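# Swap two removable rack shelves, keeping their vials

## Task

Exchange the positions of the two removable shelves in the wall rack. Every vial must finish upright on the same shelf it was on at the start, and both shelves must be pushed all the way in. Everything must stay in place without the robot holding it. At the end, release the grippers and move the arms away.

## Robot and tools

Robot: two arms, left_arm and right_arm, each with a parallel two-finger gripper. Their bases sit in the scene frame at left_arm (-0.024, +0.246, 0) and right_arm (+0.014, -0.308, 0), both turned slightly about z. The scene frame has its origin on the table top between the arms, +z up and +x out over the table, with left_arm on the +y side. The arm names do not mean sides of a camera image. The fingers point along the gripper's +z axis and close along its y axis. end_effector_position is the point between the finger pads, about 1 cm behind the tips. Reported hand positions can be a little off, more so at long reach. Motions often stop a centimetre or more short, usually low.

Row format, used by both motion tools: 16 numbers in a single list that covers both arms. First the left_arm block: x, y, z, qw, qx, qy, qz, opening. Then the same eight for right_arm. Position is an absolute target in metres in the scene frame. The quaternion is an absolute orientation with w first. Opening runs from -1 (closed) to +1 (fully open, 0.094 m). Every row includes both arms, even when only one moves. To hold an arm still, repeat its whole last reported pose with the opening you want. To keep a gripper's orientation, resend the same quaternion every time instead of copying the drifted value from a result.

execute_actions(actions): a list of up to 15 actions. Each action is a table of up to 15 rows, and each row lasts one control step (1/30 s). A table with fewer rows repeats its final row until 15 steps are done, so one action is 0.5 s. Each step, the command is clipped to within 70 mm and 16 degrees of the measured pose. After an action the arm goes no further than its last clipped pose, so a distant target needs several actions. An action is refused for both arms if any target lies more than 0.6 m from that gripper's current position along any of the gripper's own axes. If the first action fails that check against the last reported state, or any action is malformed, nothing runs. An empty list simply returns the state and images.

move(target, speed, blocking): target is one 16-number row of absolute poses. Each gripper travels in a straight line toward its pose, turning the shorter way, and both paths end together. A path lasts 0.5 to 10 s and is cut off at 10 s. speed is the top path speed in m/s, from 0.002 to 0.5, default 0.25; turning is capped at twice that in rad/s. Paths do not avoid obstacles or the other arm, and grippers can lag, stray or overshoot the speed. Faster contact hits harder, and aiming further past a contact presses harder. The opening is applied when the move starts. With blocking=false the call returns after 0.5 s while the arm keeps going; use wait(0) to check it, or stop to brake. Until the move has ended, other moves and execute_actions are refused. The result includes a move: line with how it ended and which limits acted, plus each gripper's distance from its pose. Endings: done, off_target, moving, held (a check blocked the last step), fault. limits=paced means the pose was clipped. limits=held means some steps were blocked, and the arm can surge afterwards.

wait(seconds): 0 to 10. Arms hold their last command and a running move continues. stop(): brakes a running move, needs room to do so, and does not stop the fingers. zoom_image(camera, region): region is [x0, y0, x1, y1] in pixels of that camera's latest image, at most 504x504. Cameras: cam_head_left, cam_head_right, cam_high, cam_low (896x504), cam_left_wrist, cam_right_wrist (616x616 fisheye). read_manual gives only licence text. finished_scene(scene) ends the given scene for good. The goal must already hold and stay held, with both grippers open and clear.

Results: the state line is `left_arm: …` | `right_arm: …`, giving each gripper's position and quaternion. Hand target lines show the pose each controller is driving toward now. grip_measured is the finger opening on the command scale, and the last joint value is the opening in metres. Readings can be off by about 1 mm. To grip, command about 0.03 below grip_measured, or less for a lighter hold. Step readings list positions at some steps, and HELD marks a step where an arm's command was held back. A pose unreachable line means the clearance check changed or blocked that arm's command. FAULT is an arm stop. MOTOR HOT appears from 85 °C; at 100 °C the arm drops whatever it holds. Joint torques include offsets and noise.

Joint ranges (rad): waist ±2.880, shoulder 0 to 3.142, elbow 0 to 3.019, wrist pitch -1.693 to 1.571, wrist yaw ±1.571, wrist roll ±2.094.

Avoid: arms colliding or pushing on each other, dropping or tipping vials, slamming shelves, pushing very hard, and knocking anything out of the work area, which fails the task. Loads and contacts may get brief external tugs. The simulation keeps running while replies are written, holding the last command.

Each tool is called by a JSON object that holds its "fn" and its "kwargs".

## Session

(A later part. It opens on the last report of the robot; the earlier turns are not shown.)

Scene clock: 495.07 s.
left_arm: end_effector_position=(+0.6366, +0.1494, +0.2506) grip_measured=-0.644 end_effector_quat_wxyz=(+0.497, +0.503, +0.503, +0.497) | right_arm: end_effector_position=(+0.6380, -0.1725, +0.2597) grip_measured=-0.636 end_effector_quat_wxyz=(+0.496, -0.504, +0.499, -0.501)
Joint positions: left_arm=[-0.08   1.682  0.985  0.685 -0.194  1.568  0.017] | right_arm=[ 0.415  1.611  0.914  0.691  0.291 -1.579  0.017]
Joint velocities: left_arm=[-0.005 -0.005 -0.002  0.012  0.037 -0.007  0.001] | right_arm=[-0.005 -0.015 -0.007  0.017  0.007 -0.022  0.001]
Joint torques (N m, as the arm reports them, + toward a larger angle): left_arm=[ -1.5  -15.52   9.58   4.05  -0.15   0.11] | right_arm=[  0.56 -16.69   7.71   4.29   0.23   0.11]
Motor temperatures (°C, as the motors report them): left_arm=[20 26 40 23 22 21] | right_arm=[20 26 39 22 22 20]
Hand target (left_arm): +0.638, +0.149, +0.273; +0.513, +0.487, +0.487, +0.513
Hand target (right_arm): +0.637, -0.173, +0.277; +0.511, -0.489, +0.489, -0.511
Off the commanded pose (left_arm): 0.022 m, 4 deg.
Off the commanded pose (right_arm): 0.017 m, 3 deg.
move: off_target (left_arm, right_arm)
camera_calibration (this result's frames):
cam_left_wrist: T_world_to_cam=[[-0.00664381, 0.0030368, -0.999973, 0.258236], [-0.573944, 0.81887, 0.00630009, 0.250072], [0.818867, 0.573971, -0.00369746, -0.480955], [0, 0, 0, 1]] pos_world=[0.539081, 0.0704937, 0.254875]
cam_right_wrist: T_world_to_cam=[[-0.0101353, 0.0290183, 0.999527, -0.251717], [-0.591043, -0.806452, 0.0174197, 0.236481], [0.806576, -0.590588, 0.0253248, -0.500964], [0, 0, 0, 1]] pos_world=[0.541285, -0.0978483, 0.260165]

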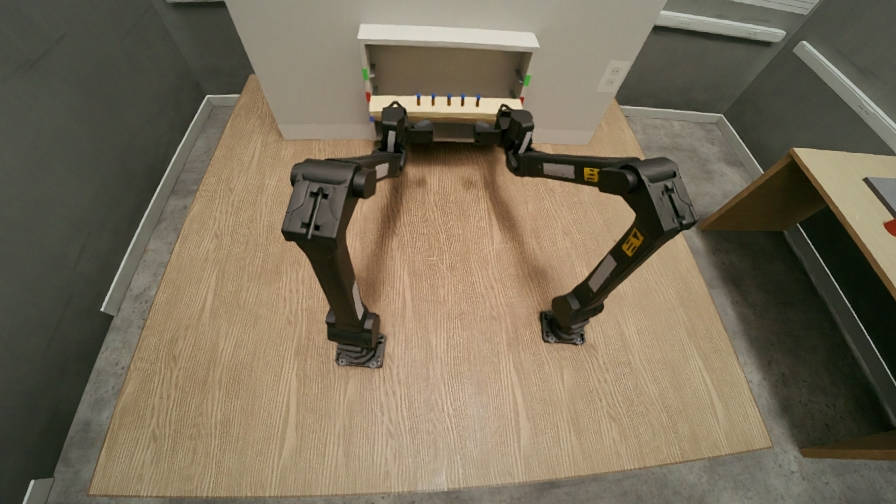

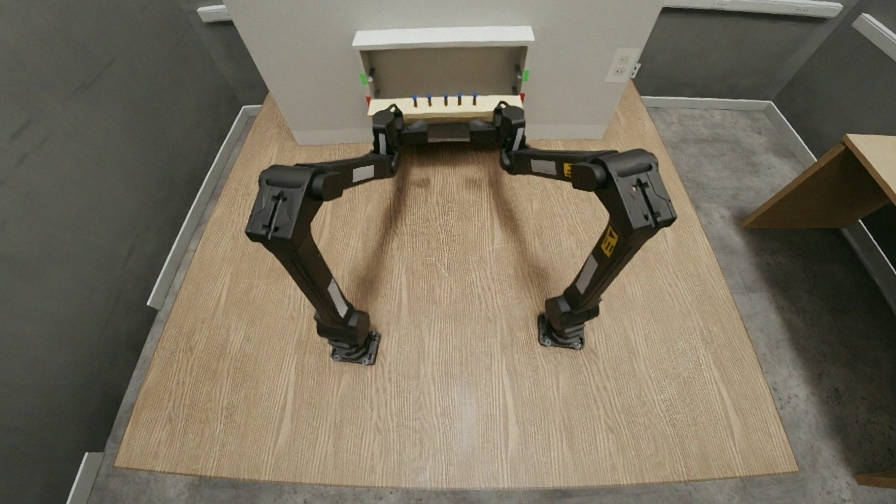

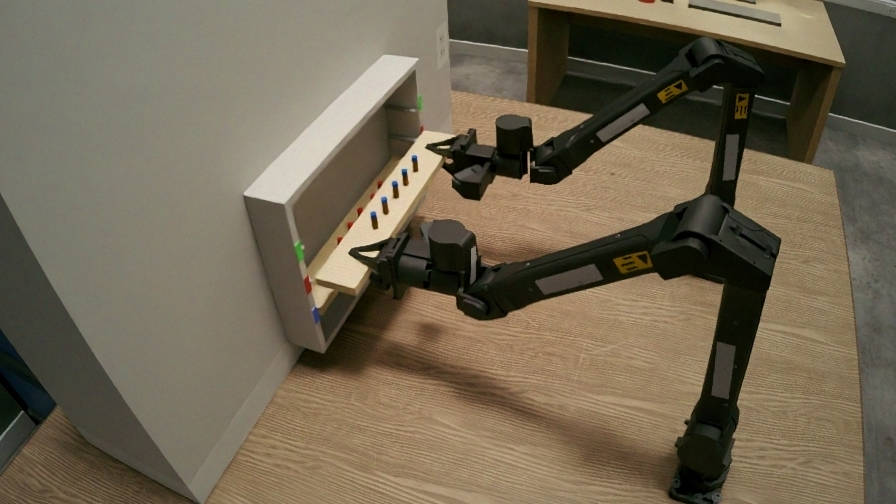

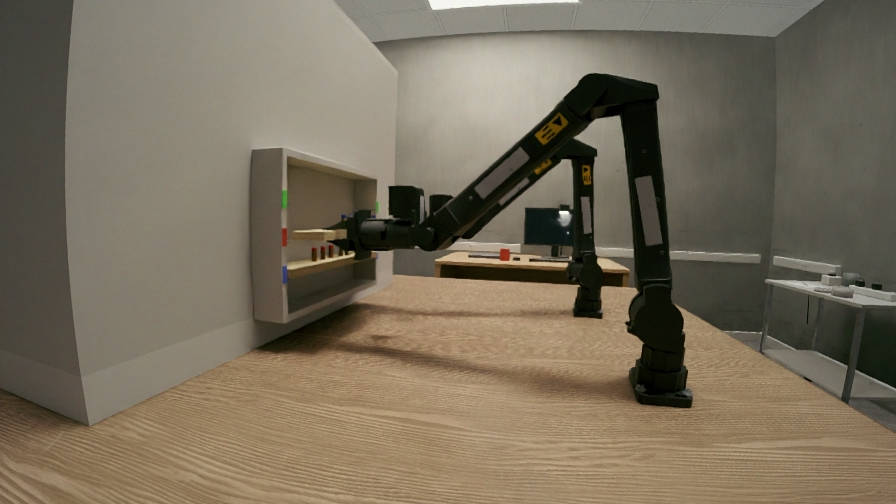

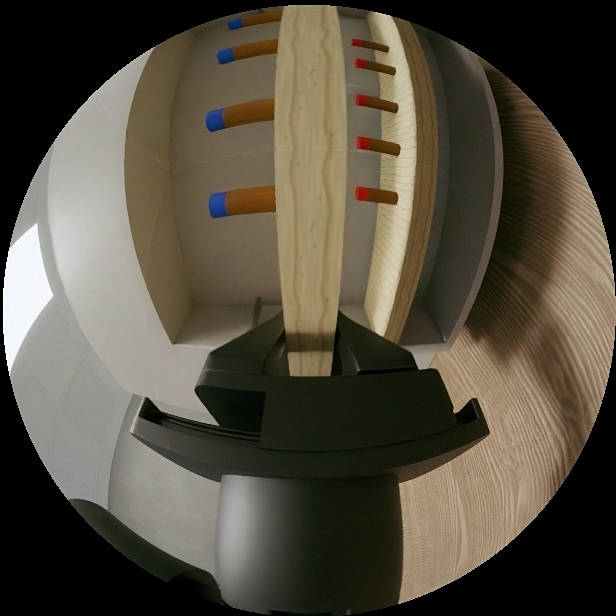

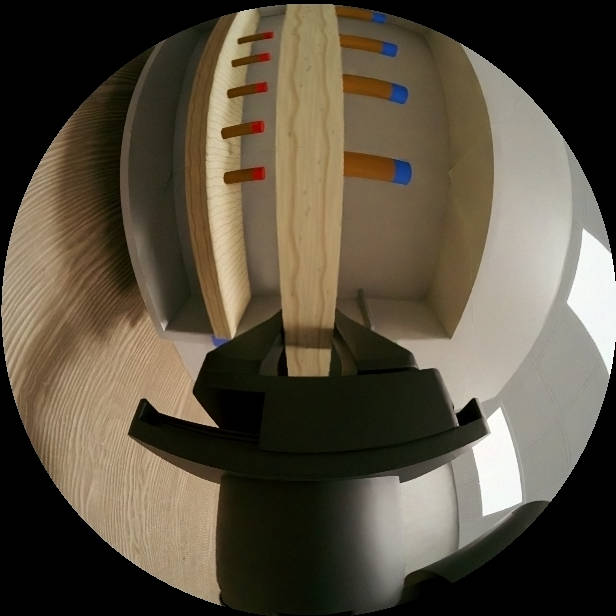

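{"fn": "execute_actions", "kwargs": {"actions": [[[0.641,0.149,0.276,0.514,0.486,0.486,0.514,-0.69,0.64,-0.173,0.28,0.512,-0.488,0.488,-0.512,-0.69],[0.644,0.1495,0.279,0.5145,0.4855,0.4855,0.5145,-0.69,0.643,-0.1735,0.283,0.513,-0.487,0.487,-0.513,-0.69],[0.647,0.1495,0.282,0.515,0.485,0.485,0.515,-0.69,0.646,-0.174,0.286,0.514,-0.486,0.486,-0.514,-0.69],[0.65,0.15,0.285,0.516,0.484,0.484,0.516,-0.69,0.649,-0.1745,0.289,0.515,-0.485,0.485,-0.515,-0.69],[0.652,0.15,0.288,0.5165,0.4835,0.4835,0.5165,-0.69,0.651,-0.175,0.292,0.516,-0.484,0.484,-0.516,-0.69],[0.654,0.1505,0.291,0.517,0.483,0.483,0.517,-0.69,0.653,-0.1755,0.295,0.517,-0.483,0.483,-0.517,-0.69],[0.656,0.1505,0.293,0.5175,0.4825,0.4825,0.5175,-0.69,0.655,-0.1755,0.298,0.5175,-0.4825,0.4825,-0.5175,-0.69],[0.658,0.1505,0.295,0.518,0.482,0.482,0.518,-0.69,0.657,-0.1755,0.3005,0.518,-0.482,0.482,-0.518,-0.69],[0.66,0.1505,0.297,0.5185,0.4815,0.4815,0.5185,-0.69,0.659,-0.1755,0.303,0.5185,-0.4815,0.4815,-0.5185,-0.69],[0.6615,0.1505,0.2985,0.519,0.481,0.481,0.519,-0.69,0.6605,-0.1755,0.3045,0.519,-0.481,0.481,-0.519,-0.69],[0.663,0.1505,0.3,0.519,0.481,0.481,0.519,-0.69,0.662,-0.1755,0.306,0.519,-0.481,0.481,-0.519,-0.69],[0.6645,0.1505,0.3,0.519,0.481,0.481,0.519,-0.69,0.6635,-0.1755,0.306,0.519,-0.481,0.481,-0.519,-0.69],[0.666,0.1505,0.3,0.519,0.481,0.481,0.519,-0.69,0.665,-0.1755,0.306,0.519,-0.481,0.481,-0.519,-0.69],[0.667,0.1505,0.3,0.519,0.481,0.481,0.519,-0.69,0.666,-0.1755,0.306,0.519,-0.481,0.481,-0.519,-0.69],[0.668,0.1505,0.3,0.519,0.481,0.481,0.519,-0.69,0.667,-0.1755,0.306,0.519,-0.481,0.481,-0.519,-0.69]]]}}

Scene clock: 510.60 s.
left_arm: end_effector_position=(+0.6395, +0.1491, +0.2516) grip_measured=-0.644 end_effector_quat_wxyz=(+0.498, +0.504, +0.501, +0.496) | right_arm: end_effector_position=(+0.6402, -0.1729, +0.2598) grip_measured=-0.636 end_effector_quat_wxyz=(+0.498, -0.507, +0.497, -0.498)
Joint positions: left_arm=[-0.078  1.687  0.993  0.683 -0.187  1.57   0.017] | right_arm=[ 0.41   1.613  0.92   0.684  0.276 -1.579  0.017]
Joint velocities: left_arm=[-0.015  0.063  0.1   -0.042 -0.081 -0.007 -0.   ] | right_arm=[-0.034  0.024  0.09  -0.037 -0.037 -0.022 -0.001]
Joint torques (N m, as the arm reports them, + toward a larger angle): left_arm=[ -1.29 -15.44  15.83   1.68   0.1    0.15] | right_arm=[ -0.65 -16.42  13.02   2.86  -0.14   0.04]
Motor temperatures (°C, as the motors report them): left_arm=[20 25 39 24 22 21] | right_arm=[20 26 38 22 22 20]
Hand target (left_arm): +0.661, +0.151, +0.301; +0.518, +0.480, +0.480, +0.520
Hand target (right_arm): +0.661, -0.177, +0.306; +0.518, -0.480, +0.481, -0.519
Off the commanded pose (left_arm): 0.056 m, 5 deg.
Off the commanded pose (right_arm): 0.053 m, 5 deg.
Step readings (end_effector_position):
0: left_arm (+0.6366, +0.1494, +0.2506) | right_arm (+0.6380, -0.1725, +0.2597)
1: left_arm (+0.6366, +0.1494, +0.2506) | right_arm (+0.6380, -0.1725, +0.2597)
2: left_arm (+0.6366, +0.1494, +0.2506) | right_arm (+0.6380, -0.1723, +0.2597)
4: left_arm (+0.6366, +0.1496, +0.2506) | right_arm (+0.6380, -0.1719, +0.2597)
8: left_arm (+0.6368, +0.1502, +0.2506) | right_arm (+0.6383, -0.1719, +0.2597)
15: end_effector_position above
camera_calibration (this result's frames):
cam_left_wrist: T_world_to_cam=[[-0.00476711, 0.00413809, -0.99998, 0.257812], [-0.56956, 0.821927, 0.00611648, 0.248736], [0.821936, 0.569578, -0.00156133, -0.484947], [0, 0, 0, 1]] pos_world=[0.541495, 0.0707058, 0.255528]
cam_right_wrist: T_world_to_cam=[[-0.00745123, 0.0297092, 0.999531, -0.253397], [-0.583581, -0.811814, 0.0197793, 0.231131], [0.812021, -0.58316, 0.0233868, -0.504675], [0, 0, 0, 1]] pos_world=[0.542802, -0.0991425, 0.260509]

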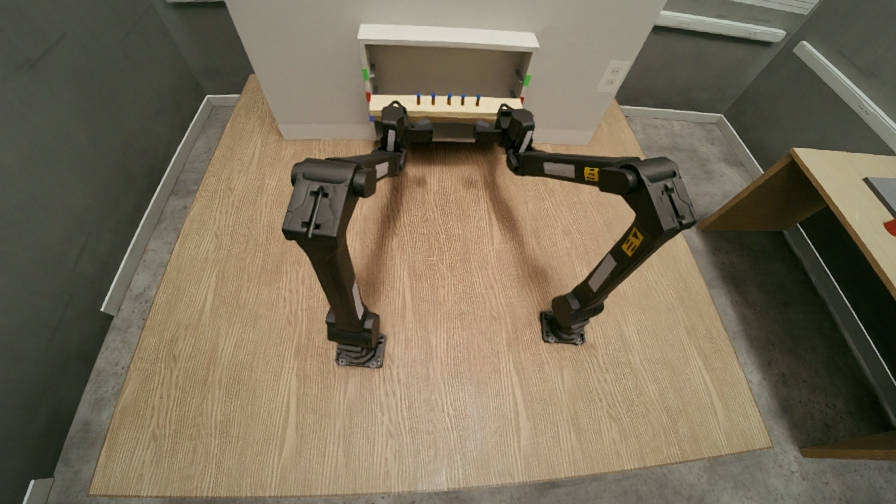

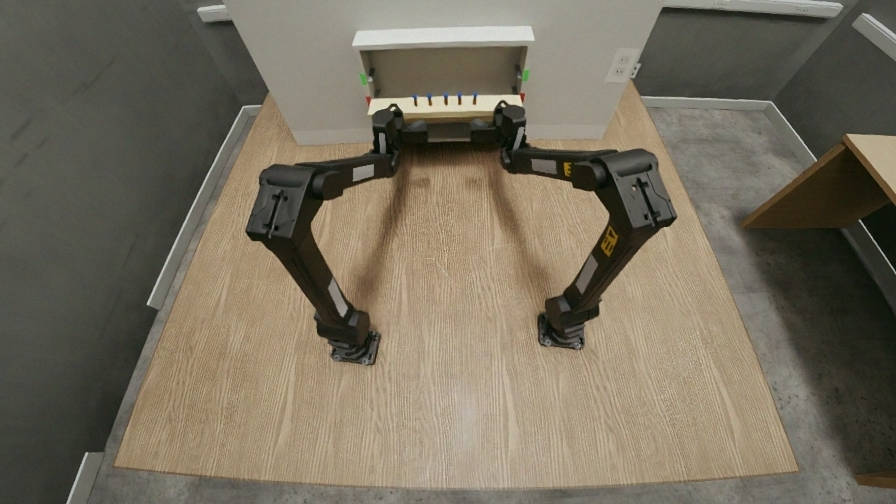

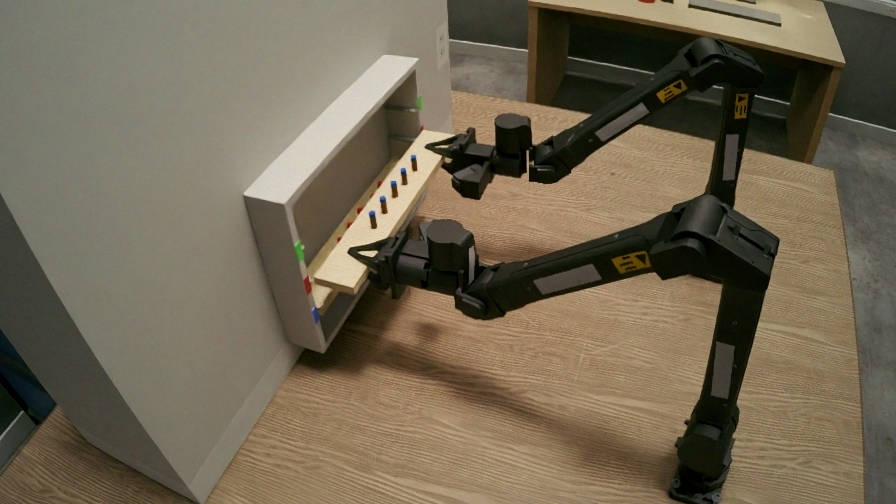

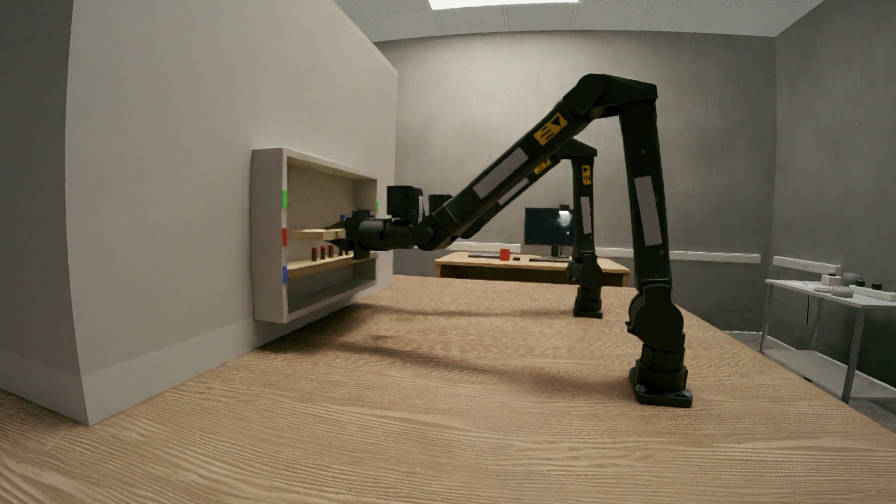

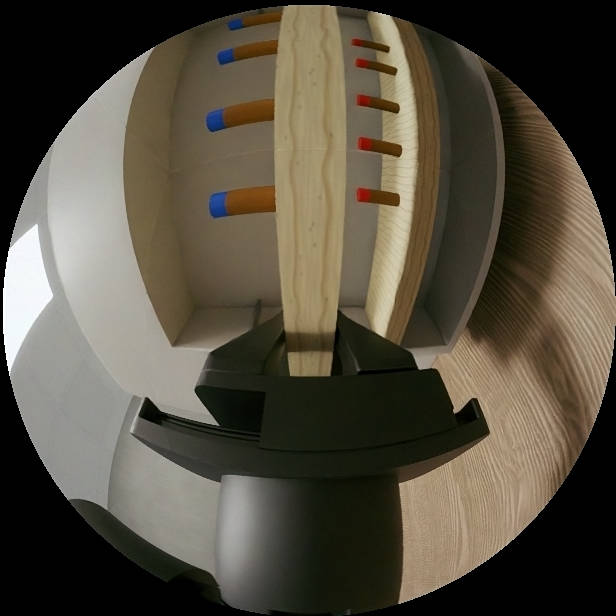

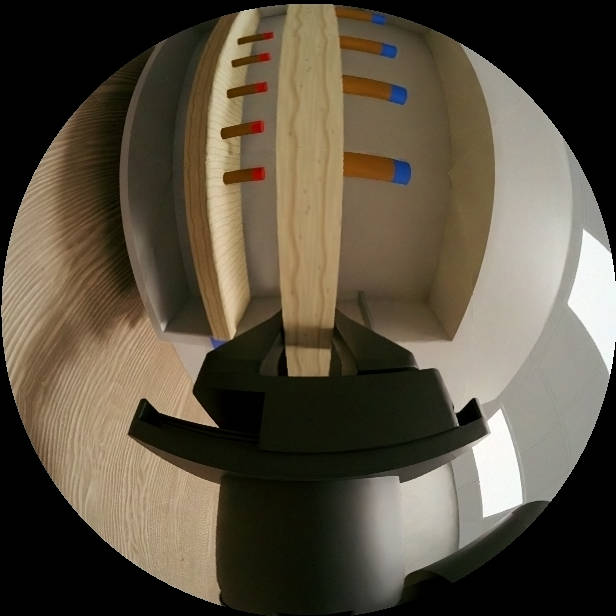

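{"fn": "execute_actions", "kwargs": {"actions": [[[0.669,0.1505,0.302,0.52,0.48,0.48,0.52,-0.69,0.668,-0.1755,0.308,0.52,-0.48,0.48,-0.52,-0.69],[0.67,0.1505,0.304,0.521,0.479,0.479,0.521,-0.69,0.669,-0.1755,0.31,0.521,-0.479,0.479,-0.521,-0.69],[0.671,0.1505,0.306,0.522,0.478,0.478,0.522,-0.69,0.67,-0.1755,0.3115,0.522,-0.478,0.478,-0.522,-0.69],[0.672,0.1505,0.308,0.523,0.477,0.477,0.523,-0.69,0.671,-0.1755,0.313,0.5225,-0.4775,0.4775,-0.5225,-0.69],[0.673,0.1505,0.308,0.523,0.477,0.477,0.523,-0.69,0.672,-0.1755,0.313,0.5225,-0.4775,0.4775,-0.5225,-0.69],[0.674,0.1505,0.308,0.523,0.477,0.477,0.523,-0.69,0.673,-0.1755,0.313,0.5225,-0.4775,0.4775,-0.5225,-0.69]]]}}

Scene clock: 525.83 s.
left_arm: end_effector_position=(+0.6498, +0.1484, +0.2614) grip_measured=-0.644 end_effector_quat_wxyz=(+0.503, +0.499, +0.496, +0.502) | right_arm: end_effector_position=(+0.6503, -0.1733, +0.2691) grip_measured=-0.636 end_effector_quat_wxyz=(+0.503, -0.501, +0.494, -0.502)
Joint positions: left_arm=[-0.075  1.701  1.028  0.682 -0.184  1.574  0.017] | right_arm=[ 0.403  1.626  0.953  0.683  0.272 -1.581  0.017]
Joint velocities: left_arm=[-0.005 -0.005 -0.002 -0.002 -0.051  0.007  0.001] | right_arm=[-0.015 -0.005 -0.002 -0.012 -0.007  0.007 -0.001]
Joint torques (N m, as the arm reports them, + toward a larger angle): left_arm=[ -0.94 -15.47  15.67   1.81   0.05   0.12] | right_arm=[ -0.43 -16.55  13.12   2.79  -0.06   0.03]
Motor temperatures (°C, as the motors report them): left_arm=[20 25 43 23 21 21] | right_arm=[20 25 42 22 22 20]
Hand target (left_arm): +0.669, +0.151, +0.308; +0.522, +0.477, +0.476, +0.523
Hand target (right_arm): +0.668, -0.177, +0.313; +0.522, -0.477, +0.478, -0.522
Off the commanded pose (left_arm): 0.052 m, 5 deg.
Off the commanded pose (right_arm): 0.050 m, 5 deg.
Step readings (end_effector_position):
0: left_arm (+0.6425, +0.1483, +0.2529) | right_arm (+0.6431, -0.1736, +0.2614)
1: left_arm (+0.6425, +0.1483, +0.2529) | right_arm (+0.6431, -0.1735, +0.2612)
2: left_arm (+0.6428, +0.1483, +0.2531) | right_arm (+0.6432, -0.1735, +0.2614)
4: left_arm (+0.6437, +0.1484, +0.2540) | right_arm (+0.6443, -0.1736, +0.2623)
8: left_arm (+0.6475, +0.1484, +0.2584) | right_arm (+0.6480, -0.1732, +0.2662)
15: end_effector_position above
camera_calibration (this result's frames):
cam_left_wrist: T_world_to_cam=[[0.0154844, 0.0048215, -0.999868, 0.254454], [-0.569256, 0.822146, -0.00485123, 0.25778], [0.822014, 0.569256, 0.0154751, -0.497523], [0, 0, 0, 1]] pos_world=[0.551774, 0.0700584, 0.26337]
cam_right_wrist: T_world_to_cam=[[-0.0253513, 0.0260491, 0.999339, -0.251483], [-0.585363, -0.810747, 0.00628369, 0.241449], [0.810375, -0.584817, 0.0358017, -0.515886], [0, 0, 0, 1]] pos_world=[0.553021, -0.0993941, 0.268269]

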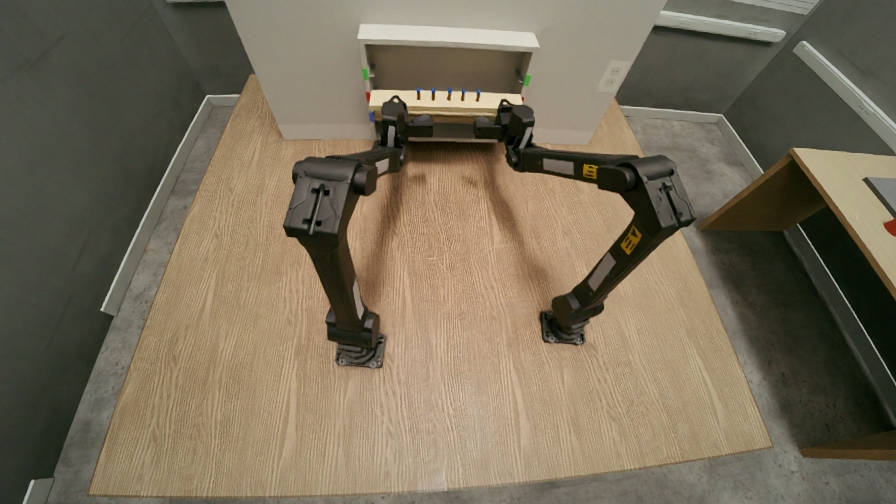

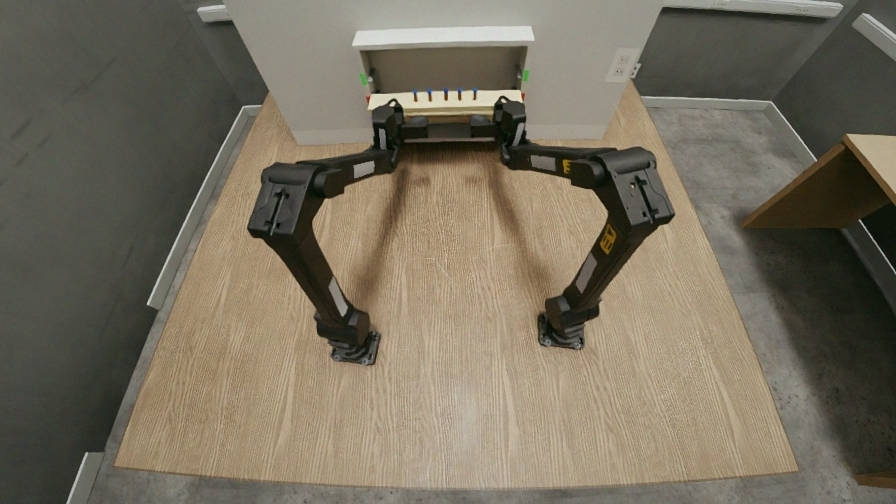

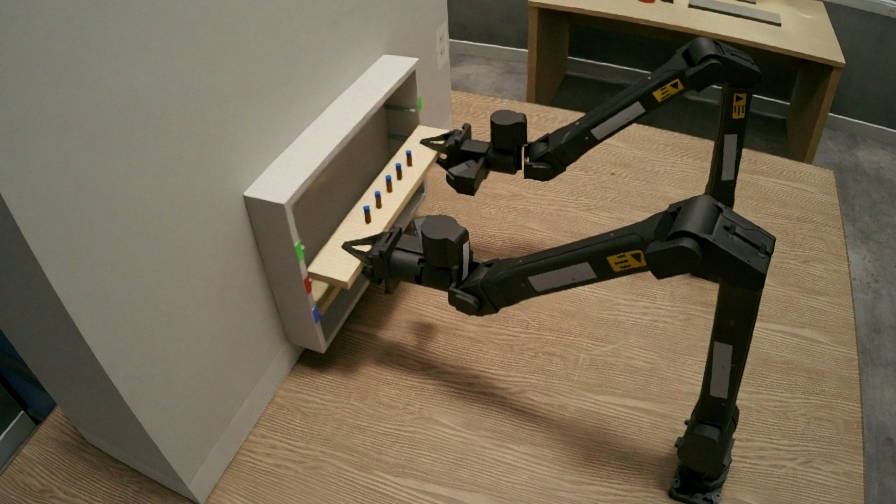

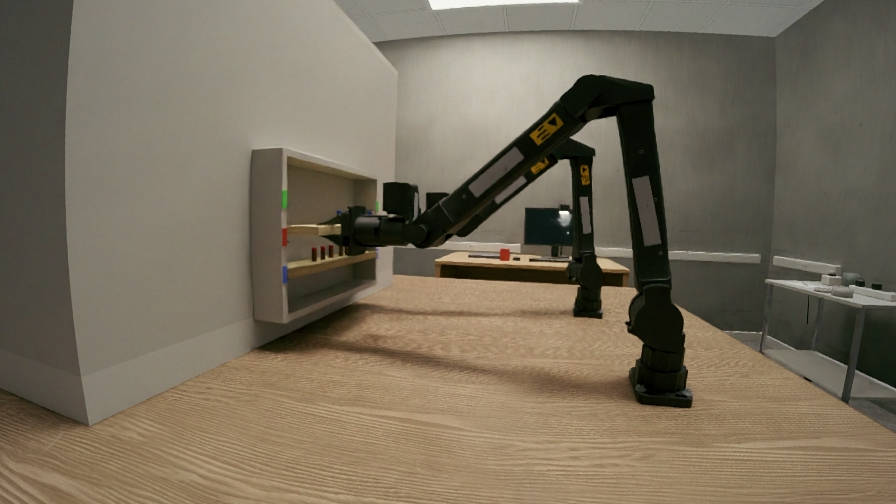

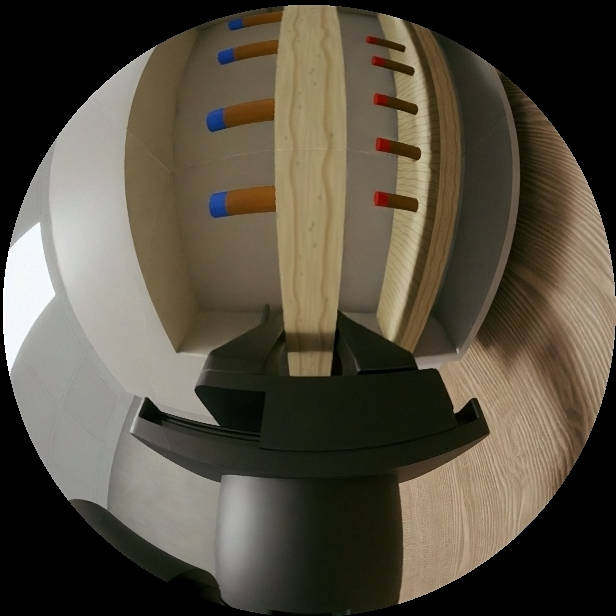

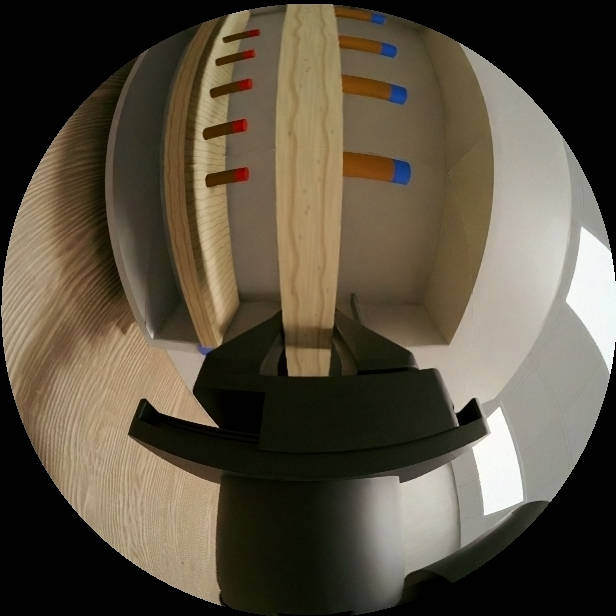

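{"fn": "execute_actions", "kwargs": {"actions": [[[0.675,0.151,0.308,0.522,0.478,0.478,0.522,-0.69,0.674,-0.175,0.313,0.522,-0.478,0.478,-0.522,-0.69],[0.6765,0.151,0.308,0.522,0.478,0.478,0.522,-0.69,0.6755,-0.175,0.313,0.522,-0.478,0.478,-0.522,-0.69],[0.678,0.151,0.3075,0.522,0.478,0.478,0.522,-0.69,0.677,-0.175,0.3125,0.522,-0.478,0.478,-0.522,-0.69],[0.68,0.151,0.307,0.522,0.478,0.478,0.522,-0.69,0.679,-0.175,0.312,0.522,-0.478,0.478,-0.522,-0.69],[0.682,0.151,0.3065,0.522,0.478,0.478,0.522,-0.69,0.681,-0.175,0.3115,0.522,-0.478,0.478,-0.522,-0.69],[0.684,0.151,0.306,0.522,0.478,0.478,0.522,-0.69,0.683,-0.175,0.311,0.522,-0.478,0.478,-0.522,-0.69],[0.686,0.151,0.3055,0.522,0.478,0.478,0.522,-0.69,0.685,-0.175,0.3105,0.522,-0.478,0.478,-0.522,-0.69],[0.688,0.151,0.305,0.522,0.478,0.478,0.522,-0.69,0.687,-0.175,0.31,0.522,-0.478,0.478,-0.522,-0.69],[0.69,0.151,0.3045,0.522,0.478,0.478,0.522,-0.69,0.689,-0.175,0.3095,0.522,-0.478,0.478,-0.522,-0.69],[0.692,0.151,0.304,0.522,0.478,0.478,0.522,-0.69,0.691,-0.175,0.309,0.522,-0.478,0.478,-0.522,-0.69],[0.694,0.151,0.3035,0.522,0.478,0.478,0.522,-0.69,0.693,-0.175,0.3085,0.522,-0.478,0.478,-0.522,-0.69],[0.696,0.151,0.303,0.522,0.478,0.478,0.522,-0.69,0.695,-0.175,0.308,0.522,-0.478,0.478,-0.522,-0.69],[0.698,0.151,0.3025,0.522,0.478,0.478,0.522,-0.69,0.697,-0.175,0.3075,0.522,-0.478,0.478,-0.522,-0.69],[0.7,0.151,0.302,0.522,0.478,0.478,0.522,-0.69,0.699,-0.175,0.307,0.522,-0.478,0.478,-0.522,-0.69],[0.702,0.151,0.3015,0.522,0.478,0.478,0.522,-0.69,0.701,-0.175,0.3065,0.522,-0.478,0.478,-0.522,-0.69]],[[0.704,0.151,0.301,0.521,0.479,0.479,0.521,-0.69,0.703,-0.175,0.306,0.521,-0.479,0.479,-0.521,-0.69],[0.706,0.151,0.3005,0.521,0.479,0.479,0.521,-0.69,0.705,-0.175,0.3055,0.521,-0.479,0.479,-0.521,-0.69],[0.708,0.151,0.3,0.521,0.479,0.479,0.521,-0.69,0.707,-0.175,0.305,0.521,-0.479,0.479,-0.521,-0.69],[0.71,0.151,0.2995,0.521,0.479,0.479,0.521,-0.69,0.709,-0.175,0.3045,0.521,-0.479,0.479,-0.521,-0.69],[0.712,0.151,0.299,0.521,0.479,0.479,0.521,-0.69,0.711,-0.175,0.304,0.521,-0.479,0.479,-0.521,-0.69],[0.714,0.151,0.2985,0.521,0.479,0.479,0.521,-0.69,0.713,-0.175,0.3035,0.521,-0.479,0.479,-0.521,-0.69],[0.716,0.151,0.298,0.521,0.479,0.479,0.521,-0.69,0.715,-0.175,0.303,0.521,-0.479,0.479,-0.521,-0.69],[0.718,0.151,0.2975,0.521,0.479,0.479,0.521,-0.69,0.717,-0.175,0.3025,0.521,-0.479,0.479,-0.521,-0.69],[0.72,0.151,0.297,0.521,0.479,0.479,0.521,-0.69,0.719,-0.175,0.302,0.521,-0.479,0.479,-0.521,-0.69],[0.722,0.151,0.2965,0.521,0.479,0.479,0.521,-0.69,0.721,-0.175,0.3015,0.521,-0.479,0.479,-0.521,-0.69],[0.724,0.151,0.296,0.521,0.479,0.479,0.521,-0.69,0.723,-0.175,0.301,0.521,-0.479,0.479,-0.521,-0.69],[0.726,0.151,0.2955,0.521,0.479,0.479,0.521,-0.69,0.725,-0.175,0.3005,0.521,-0.479,0.479,-0.521,-0.69],[0.728,0.151,0.295,0.521,0.479,0.479,0.521,-0.69,0.727,-0.175,0.3,0.521,-0.479,0.479,-0.521,-0.69],[0.73,0.151,0.2945,0.521,0.479,0.479,0.521,-0.69,0.729,-0.175,0.2995,0.521,-0.479,0.479,-0.521,-0.69],[0.732,0.151,0.294,0.521,0.479,0.479,0.521,-0.69,0.731,-0.175,0.299,0.521,-0.479,0.479,-0.521,-0.69]],[[0.734,0.151,0.2935,0.52,0.48,0.48,0.52,-0.69,0.733,-0.175,0.2985,0.52,-0.48,0.48,-0.52,-0.69],[0.736,0.151,0.293,0.52,0.48,0.48,0.52,-0.69,0.735,-0.175,0.298,0.52,-0.48,0.48,-0.52,-0.69],[0.738,0.151,0.2925,0.52,0.48,0.48,0.52,-0.69,0.737,-0.175,0.2975,0.52,-0.48,0.48,-0.52,-0.69],[0.7395,0.151,0.292,0.52,0.48,0.48,0.52,-0.69,0.7385,-0.175,0.297,0.52,-0.48,0.48,-0.52,-0.69],[0.741,0.151,0.2915,0.52,0.48,0.48,0.52,-0.69,0.74,-0.175,0.2965,0.52,-0.48,0.48,-0.52,-0.69],[0.742,0.151,0.291,0.52,0.48,0.48,0.52,-0.69,0.741,-0.175,0.296,0.52,-0.48,0.48,-0.52,-0.69],[0.743,0.151,0.2905,0.52,0.48,0.48,0.52,-0.69,0.742,-0.175,0.2955,0.52,-0.48,0.48,-0.52,-0.69],[0.744,0.151,0.29,0.52,0.48,0.48,0.52,-0.69,0.743,-0.175,0.295,0.52,-0.48,0.48,-0.52,-0.69],[0.745,0.151,0.29,0.52,0.48,0.48,0.52,-0.69,0.744,-0.175,0.295,0.52,-0.48,0.48,-0.52,-0.69],[0.746,0.151,0.29,0.52,0.48,0.48,0.52,-0.69,0.745,-0.175,0.295,0.52,-0.48,0.48,-0.52,-0.69],[0.747,0.151,0.29,0.52,0.48,0.48,0.52,-0.69,0.746,-0.175,0.295,0.52,-0.48,0.48,-0.52,-0.69],[0.748,0.151,0.29,0.52,0.48,0.48,0.52,-0.69,0.747,-0.175,0.295,0.52,-0.48,0.48,-0.52,-0.69],[0.749,0.151,0.29,0.52,0.48,0.48,0.52,-0.69,0.748,-0.175,0.295,0.52,-0.48,0.48,-0.52,-0.69],[0.75,0.151,0.29,0.52,0.48,0.48,0.52,-0.69,0.749,-0.175,0.295,0.52,-0.48,0.48,-0.52,-0.69],[0.751,0.151,0.29,0.52,0.48,0.48,0.52,-0.69,0.75,-0.175,0.295,0.52,-0.48,0.48,-0.52,-0.69]]]}}

Scene clock: 566.83 s.
left_arm: end_effector_position=(+0.7253, +0.1485, +0.2496) grip_measured=-0.644 end_effector_quat_wxyz=(+0.502, +0.500, +0.496, +0.503) | right_arm: end_effector_position=(+0.7258, -0.1721, +0.2555) grip_measured=-0.636 end_effector_quat_wxyz=(+0.502, -0.501, +0.494, -0.503)
Joint positions: left_arm=[-0.051  1.879  1.255  0.634 -0.161  1.577  0.017] | right_arm=[ 0.368  1.808  1.164  0.654  0.238 -1.581  0.017]
Joint velocities: left_arm=[ 0.015  0.054  0.09  -0.027 -0.007 -0.007  0.001] | right_arm=[ 0.005  0.054  0.12  -0.022  0.022 -0.007  0.001]
Joint torques (N m, as the arm reports them, + toward a larger angle): left_arm=[ -1.22 -17.64  15.73   1.73   0.05   0.03] | right_arm=[ -0.77 -19.32  12.93   2.41  -0.06   0.08]
Motor temperatures (°C, as the motors report them): left_arm=[20 25 46 23 21 21] | right_arm=[20 25 46 21 22 20]
Hand target (left_arm): +0.745, +0.151, +0.291; +0.519, +0.479, +0.479, +0.520
Hand target (right_arm): +0.745, -0.176, +0.296; +0.520, -0.479, +0.480, -0.520
Off the commanded pose (left_arm): 0.048 m, 4 deg.
Off the commanded pose (right_arm): 0.046 m, 4 deg.
Step readings (end_effector_position; steps 1 to 15: 1st action; 16 to 30: 2nd action; 31 to 45: 3rd action):
0: left_arm (+0.6501, +0.1484, +0.2602) | right_arm (+0.6505, -0.1732, +0.2679)
1: left_arm (+0.6501, +0.1486, +0.2599) | right_arm (+0.6505, -0.1732, +0.2677)
2: left_arm (+0.6503, +0.1484, +0.2595) | right_arm (+0.6507, -0.1734, +0.2674)
4: left_arm (+0.6515, +0.1489, +0.2593) | right_arm (+0.6518, -0.1732, +0.2670)
8: left_arm (+0.6580, +0.1491, +0.2588) | right_arm (+0.6587, -0.1726, +0.2664)
15: left_arm (+0.6732, +0.1487, +0.2541) | right_arm (+0.6738, -0.1725, +0.2617)
16: left_arm (+0.6752, +0.1488, +0.2529) | right_arm (+0.6757, -0.1726, +0.2606)
17: left_arm (+0.6771, +0.1486, +0.2519) | right_arm (+0.6776, -0.1727, +0.2597)
19: left_arm (+0.6808, +0.1486, +0.2502) | right_arm (+0.6813, -0.1727, +0.2577)
23: left_arm (+0.6883, +0.1486, +0.2492) | right_arm (+0.6890, -0.1727, +0.2566)
30: left_arm (+0.7030, +0.1487, +0.2492) | right_arm (+0.7037, -0.1724, +0.2563)
31: left_arm (+0.7051, +0.1486, +0.2490) | right_arm (+0.7057, -0.1723, +0.2561)
32: left_arm (+0.7072, +0.1486, +0.2492) | right_arm (+0.7079, -0.1724, +0.2557)
34: left_arm (+0.7112, +0.1487, +0.2493) | right_arm (+0.7120, -0.1721, +0.2559)
38: left_arm (+0.7179, +0.1487, +0.2491) | right_arm (+0.7187, -0.1720, +0.2555)
45: end_effector_position above
camera_calibration (this result's frames):
cam_left_wrist: T_world_to_cam=[[0.015527, 0.00772354, -0.99985, 0.24094], [-0.570218, 0.82149, -0.00250936, 0.300833], [0.821347, 0.570171, 0.0171594, -0.559548], [0, 0, 0, 1]] pos_world=[0.627382, 0.0700457, 0.25126]
cam_right_wrist: T_world_to_cam=[[-0.0254106, 0.0264105, 0.999328, -0.23593], [-0.586293, -0.810073, 0.00650078, 0.287463], [0.809701, -0.585733, 0.0360687, -0.575638], [0, 0, 0, 1]] pos_world=[0.628637, -0.0980731, 0.254665]

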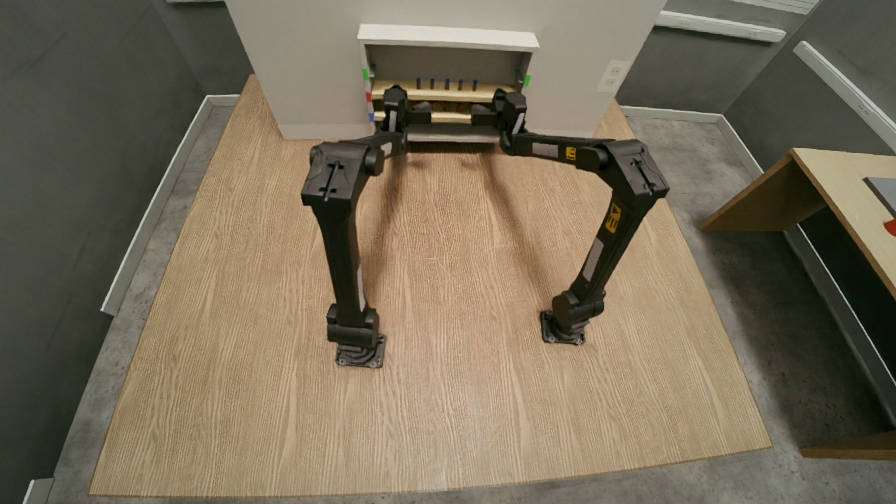

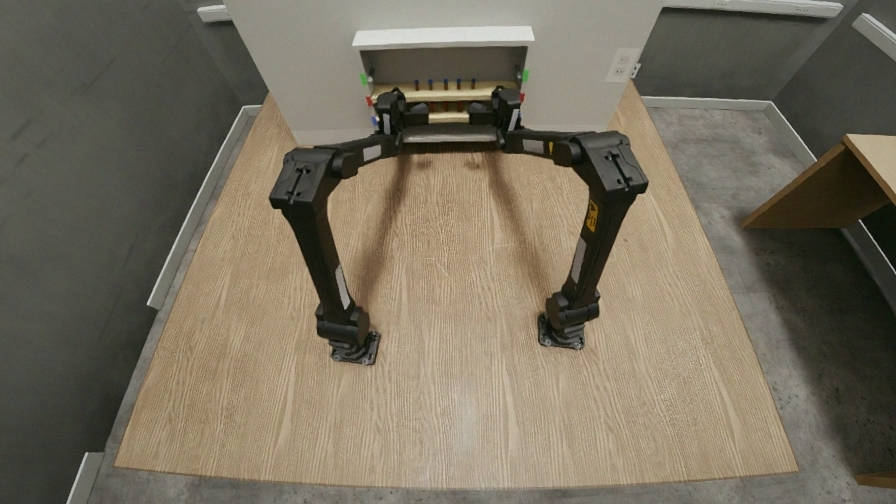

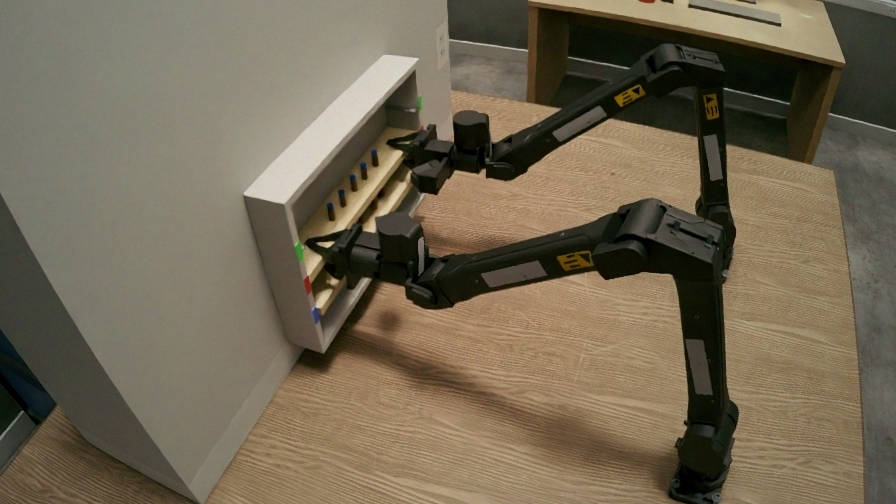

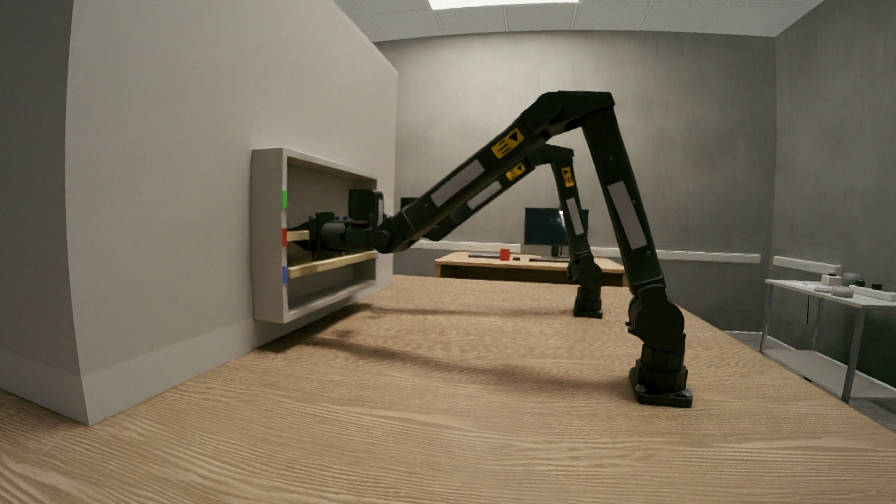

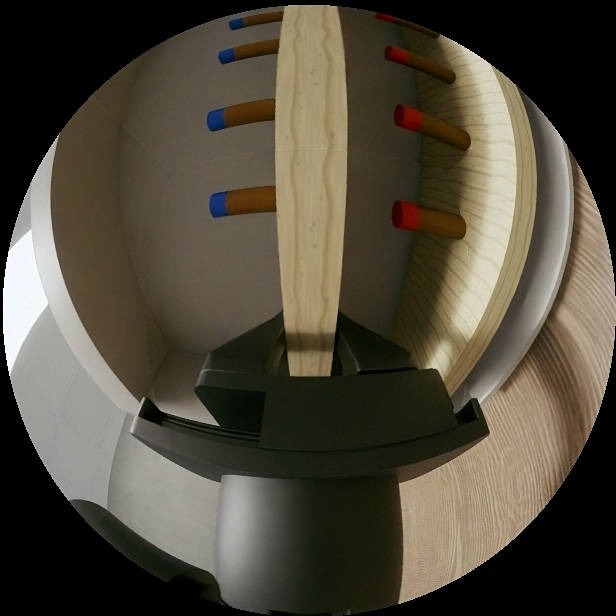

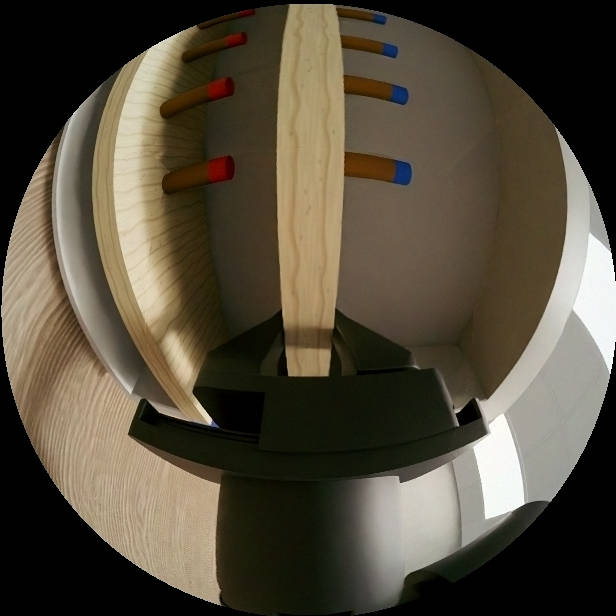

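{"fn": "execute_actions", "kwargs": {"actions": []}}

Scene clock: 601.30 s.
left_arm: end_effector_position=(+0.7268, +0.1486, +0.2492) grip_measured=-0.644 end_effector_quat_wxyz=(+0.502, +0.500, +0.496, +0.503) | right_arm: end_effector_position=(+0.7272, -0.1720, +0.2554) grip_measured=-0.636 end_effector_quat_wxyz=(+0.502, -0.501, +0.494, -0.503)
Joint positions: left_arm=[-0.051  1.883  1.26   0.632 -0.161  1.577  0.017] | right_arm=[ 0.368  1.811  1.169  0.653  0.237 -1.581  0.017]
Joint velocities: left_arm=[-0.005 -0.015  0.007 -0.002 -0.007 -0.022 -0.001] | right_arm=[-0.005 -0.005 -0.002 -0.027 -0.007  0.051  0.001]
Joint torques (N m, as the arm reports them, + toward a larger angle): left_arm=[ -0.92 -18.04  15.89   1.61   0.06   0.04] | right_arm=[ -0.25 -19.49  12.99   2.53  -0.1    0.08]
Motor temperatures (°C, as the motors report them): left_arm=[20 26 47 23 21 21] | right_arm=[20 26 47 21 22 20]
Hand target (left_arm): +0.745, +0.151, +0.291; +0.519, +0.480, +0.480, +0.520
Hand target (right_arm): +0.744, -0.176, +0.296; +0.520, -0.479, +0.480, -0.520
Off the commanded pose (left_arm): 0.048 m, 4 deg.
Off the commanded pose (right_arm): 0.046 m, 4 deg.
camera_calibration (this result's frames):
cam_left_wrist: T_world_to_cam=[[0.0151478, 0.00779181, -0.999855, 0.240827], [-0.570532, 0.821272, -0.00224342, 0.301805], [0.821136, 0.570483, 0.0168859, -0.56058], [0, 0, 0, 1]] pos_world=[0.628854, 0.0700616, 0.250935]
cam_right_wrist: T_world_to_cam=[[-0.0254115, 0.0264142, 0.999328, -0.235772], [-0.586293, -0.810073, 0.00650327, 0.288349], [0.809701, -0.585733, 0.0360716, -0.576657], [0, 0, 0, 1]] pos_world=[0.629985, -0.0979556, 0.254539]

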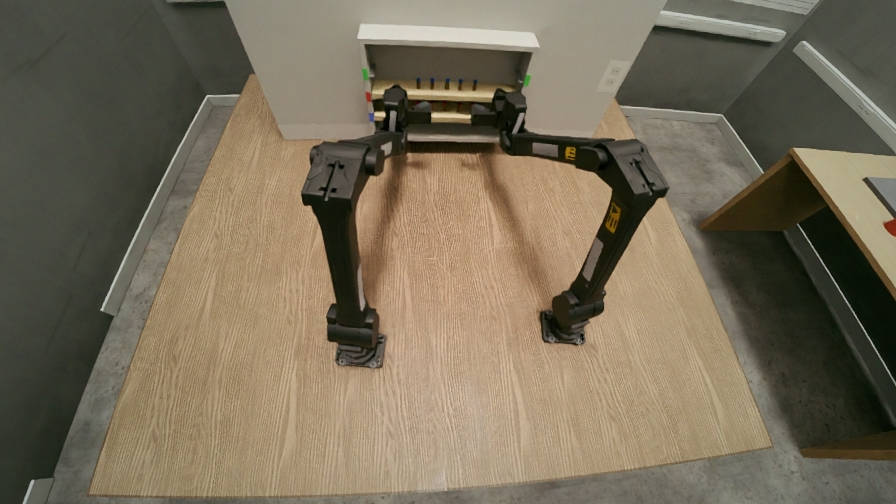

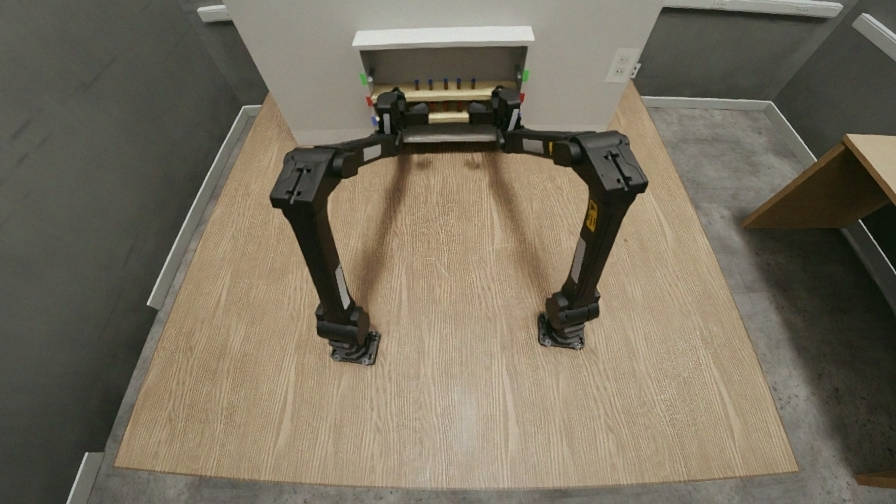

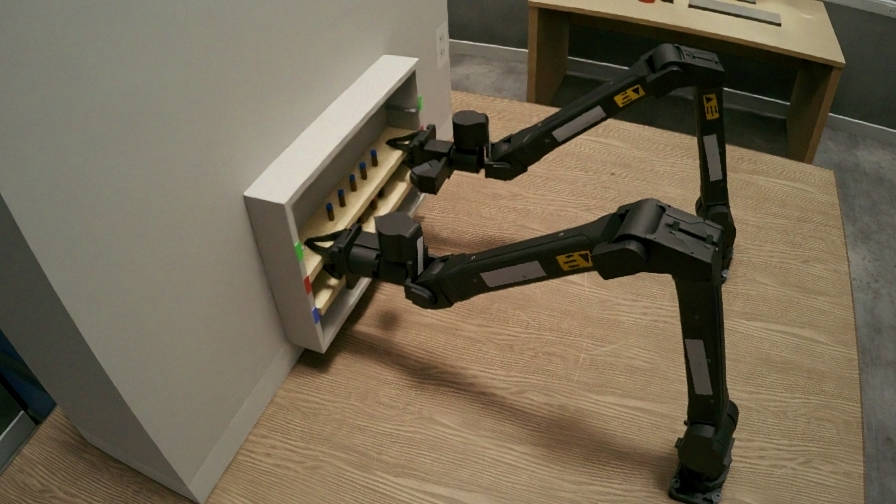

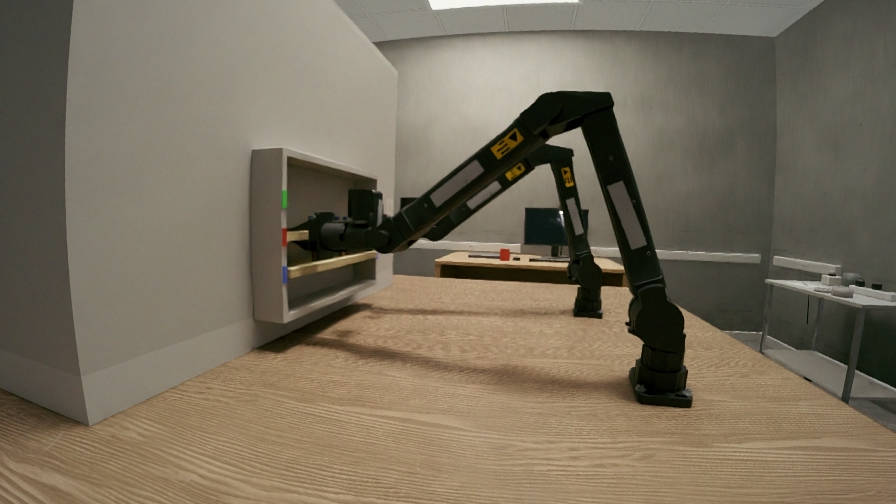

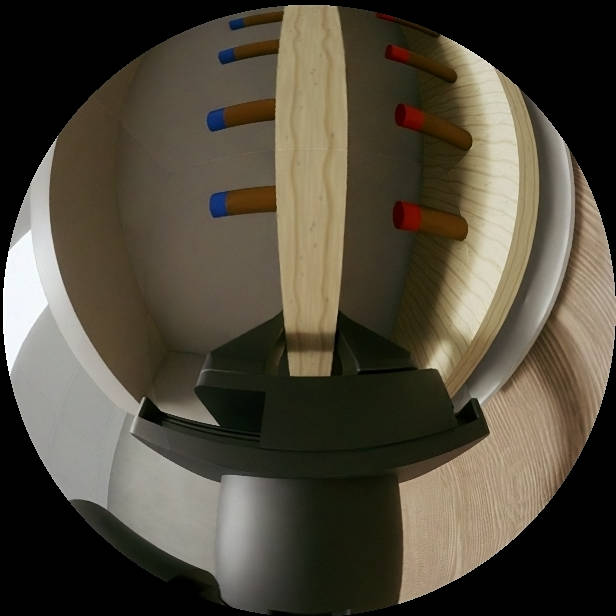

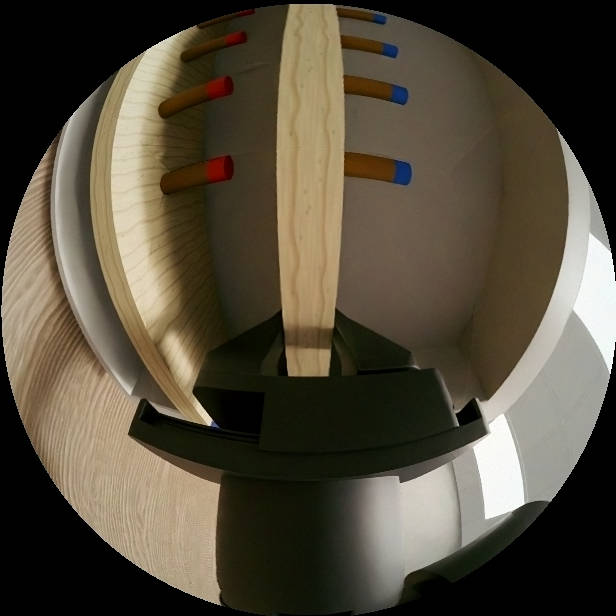

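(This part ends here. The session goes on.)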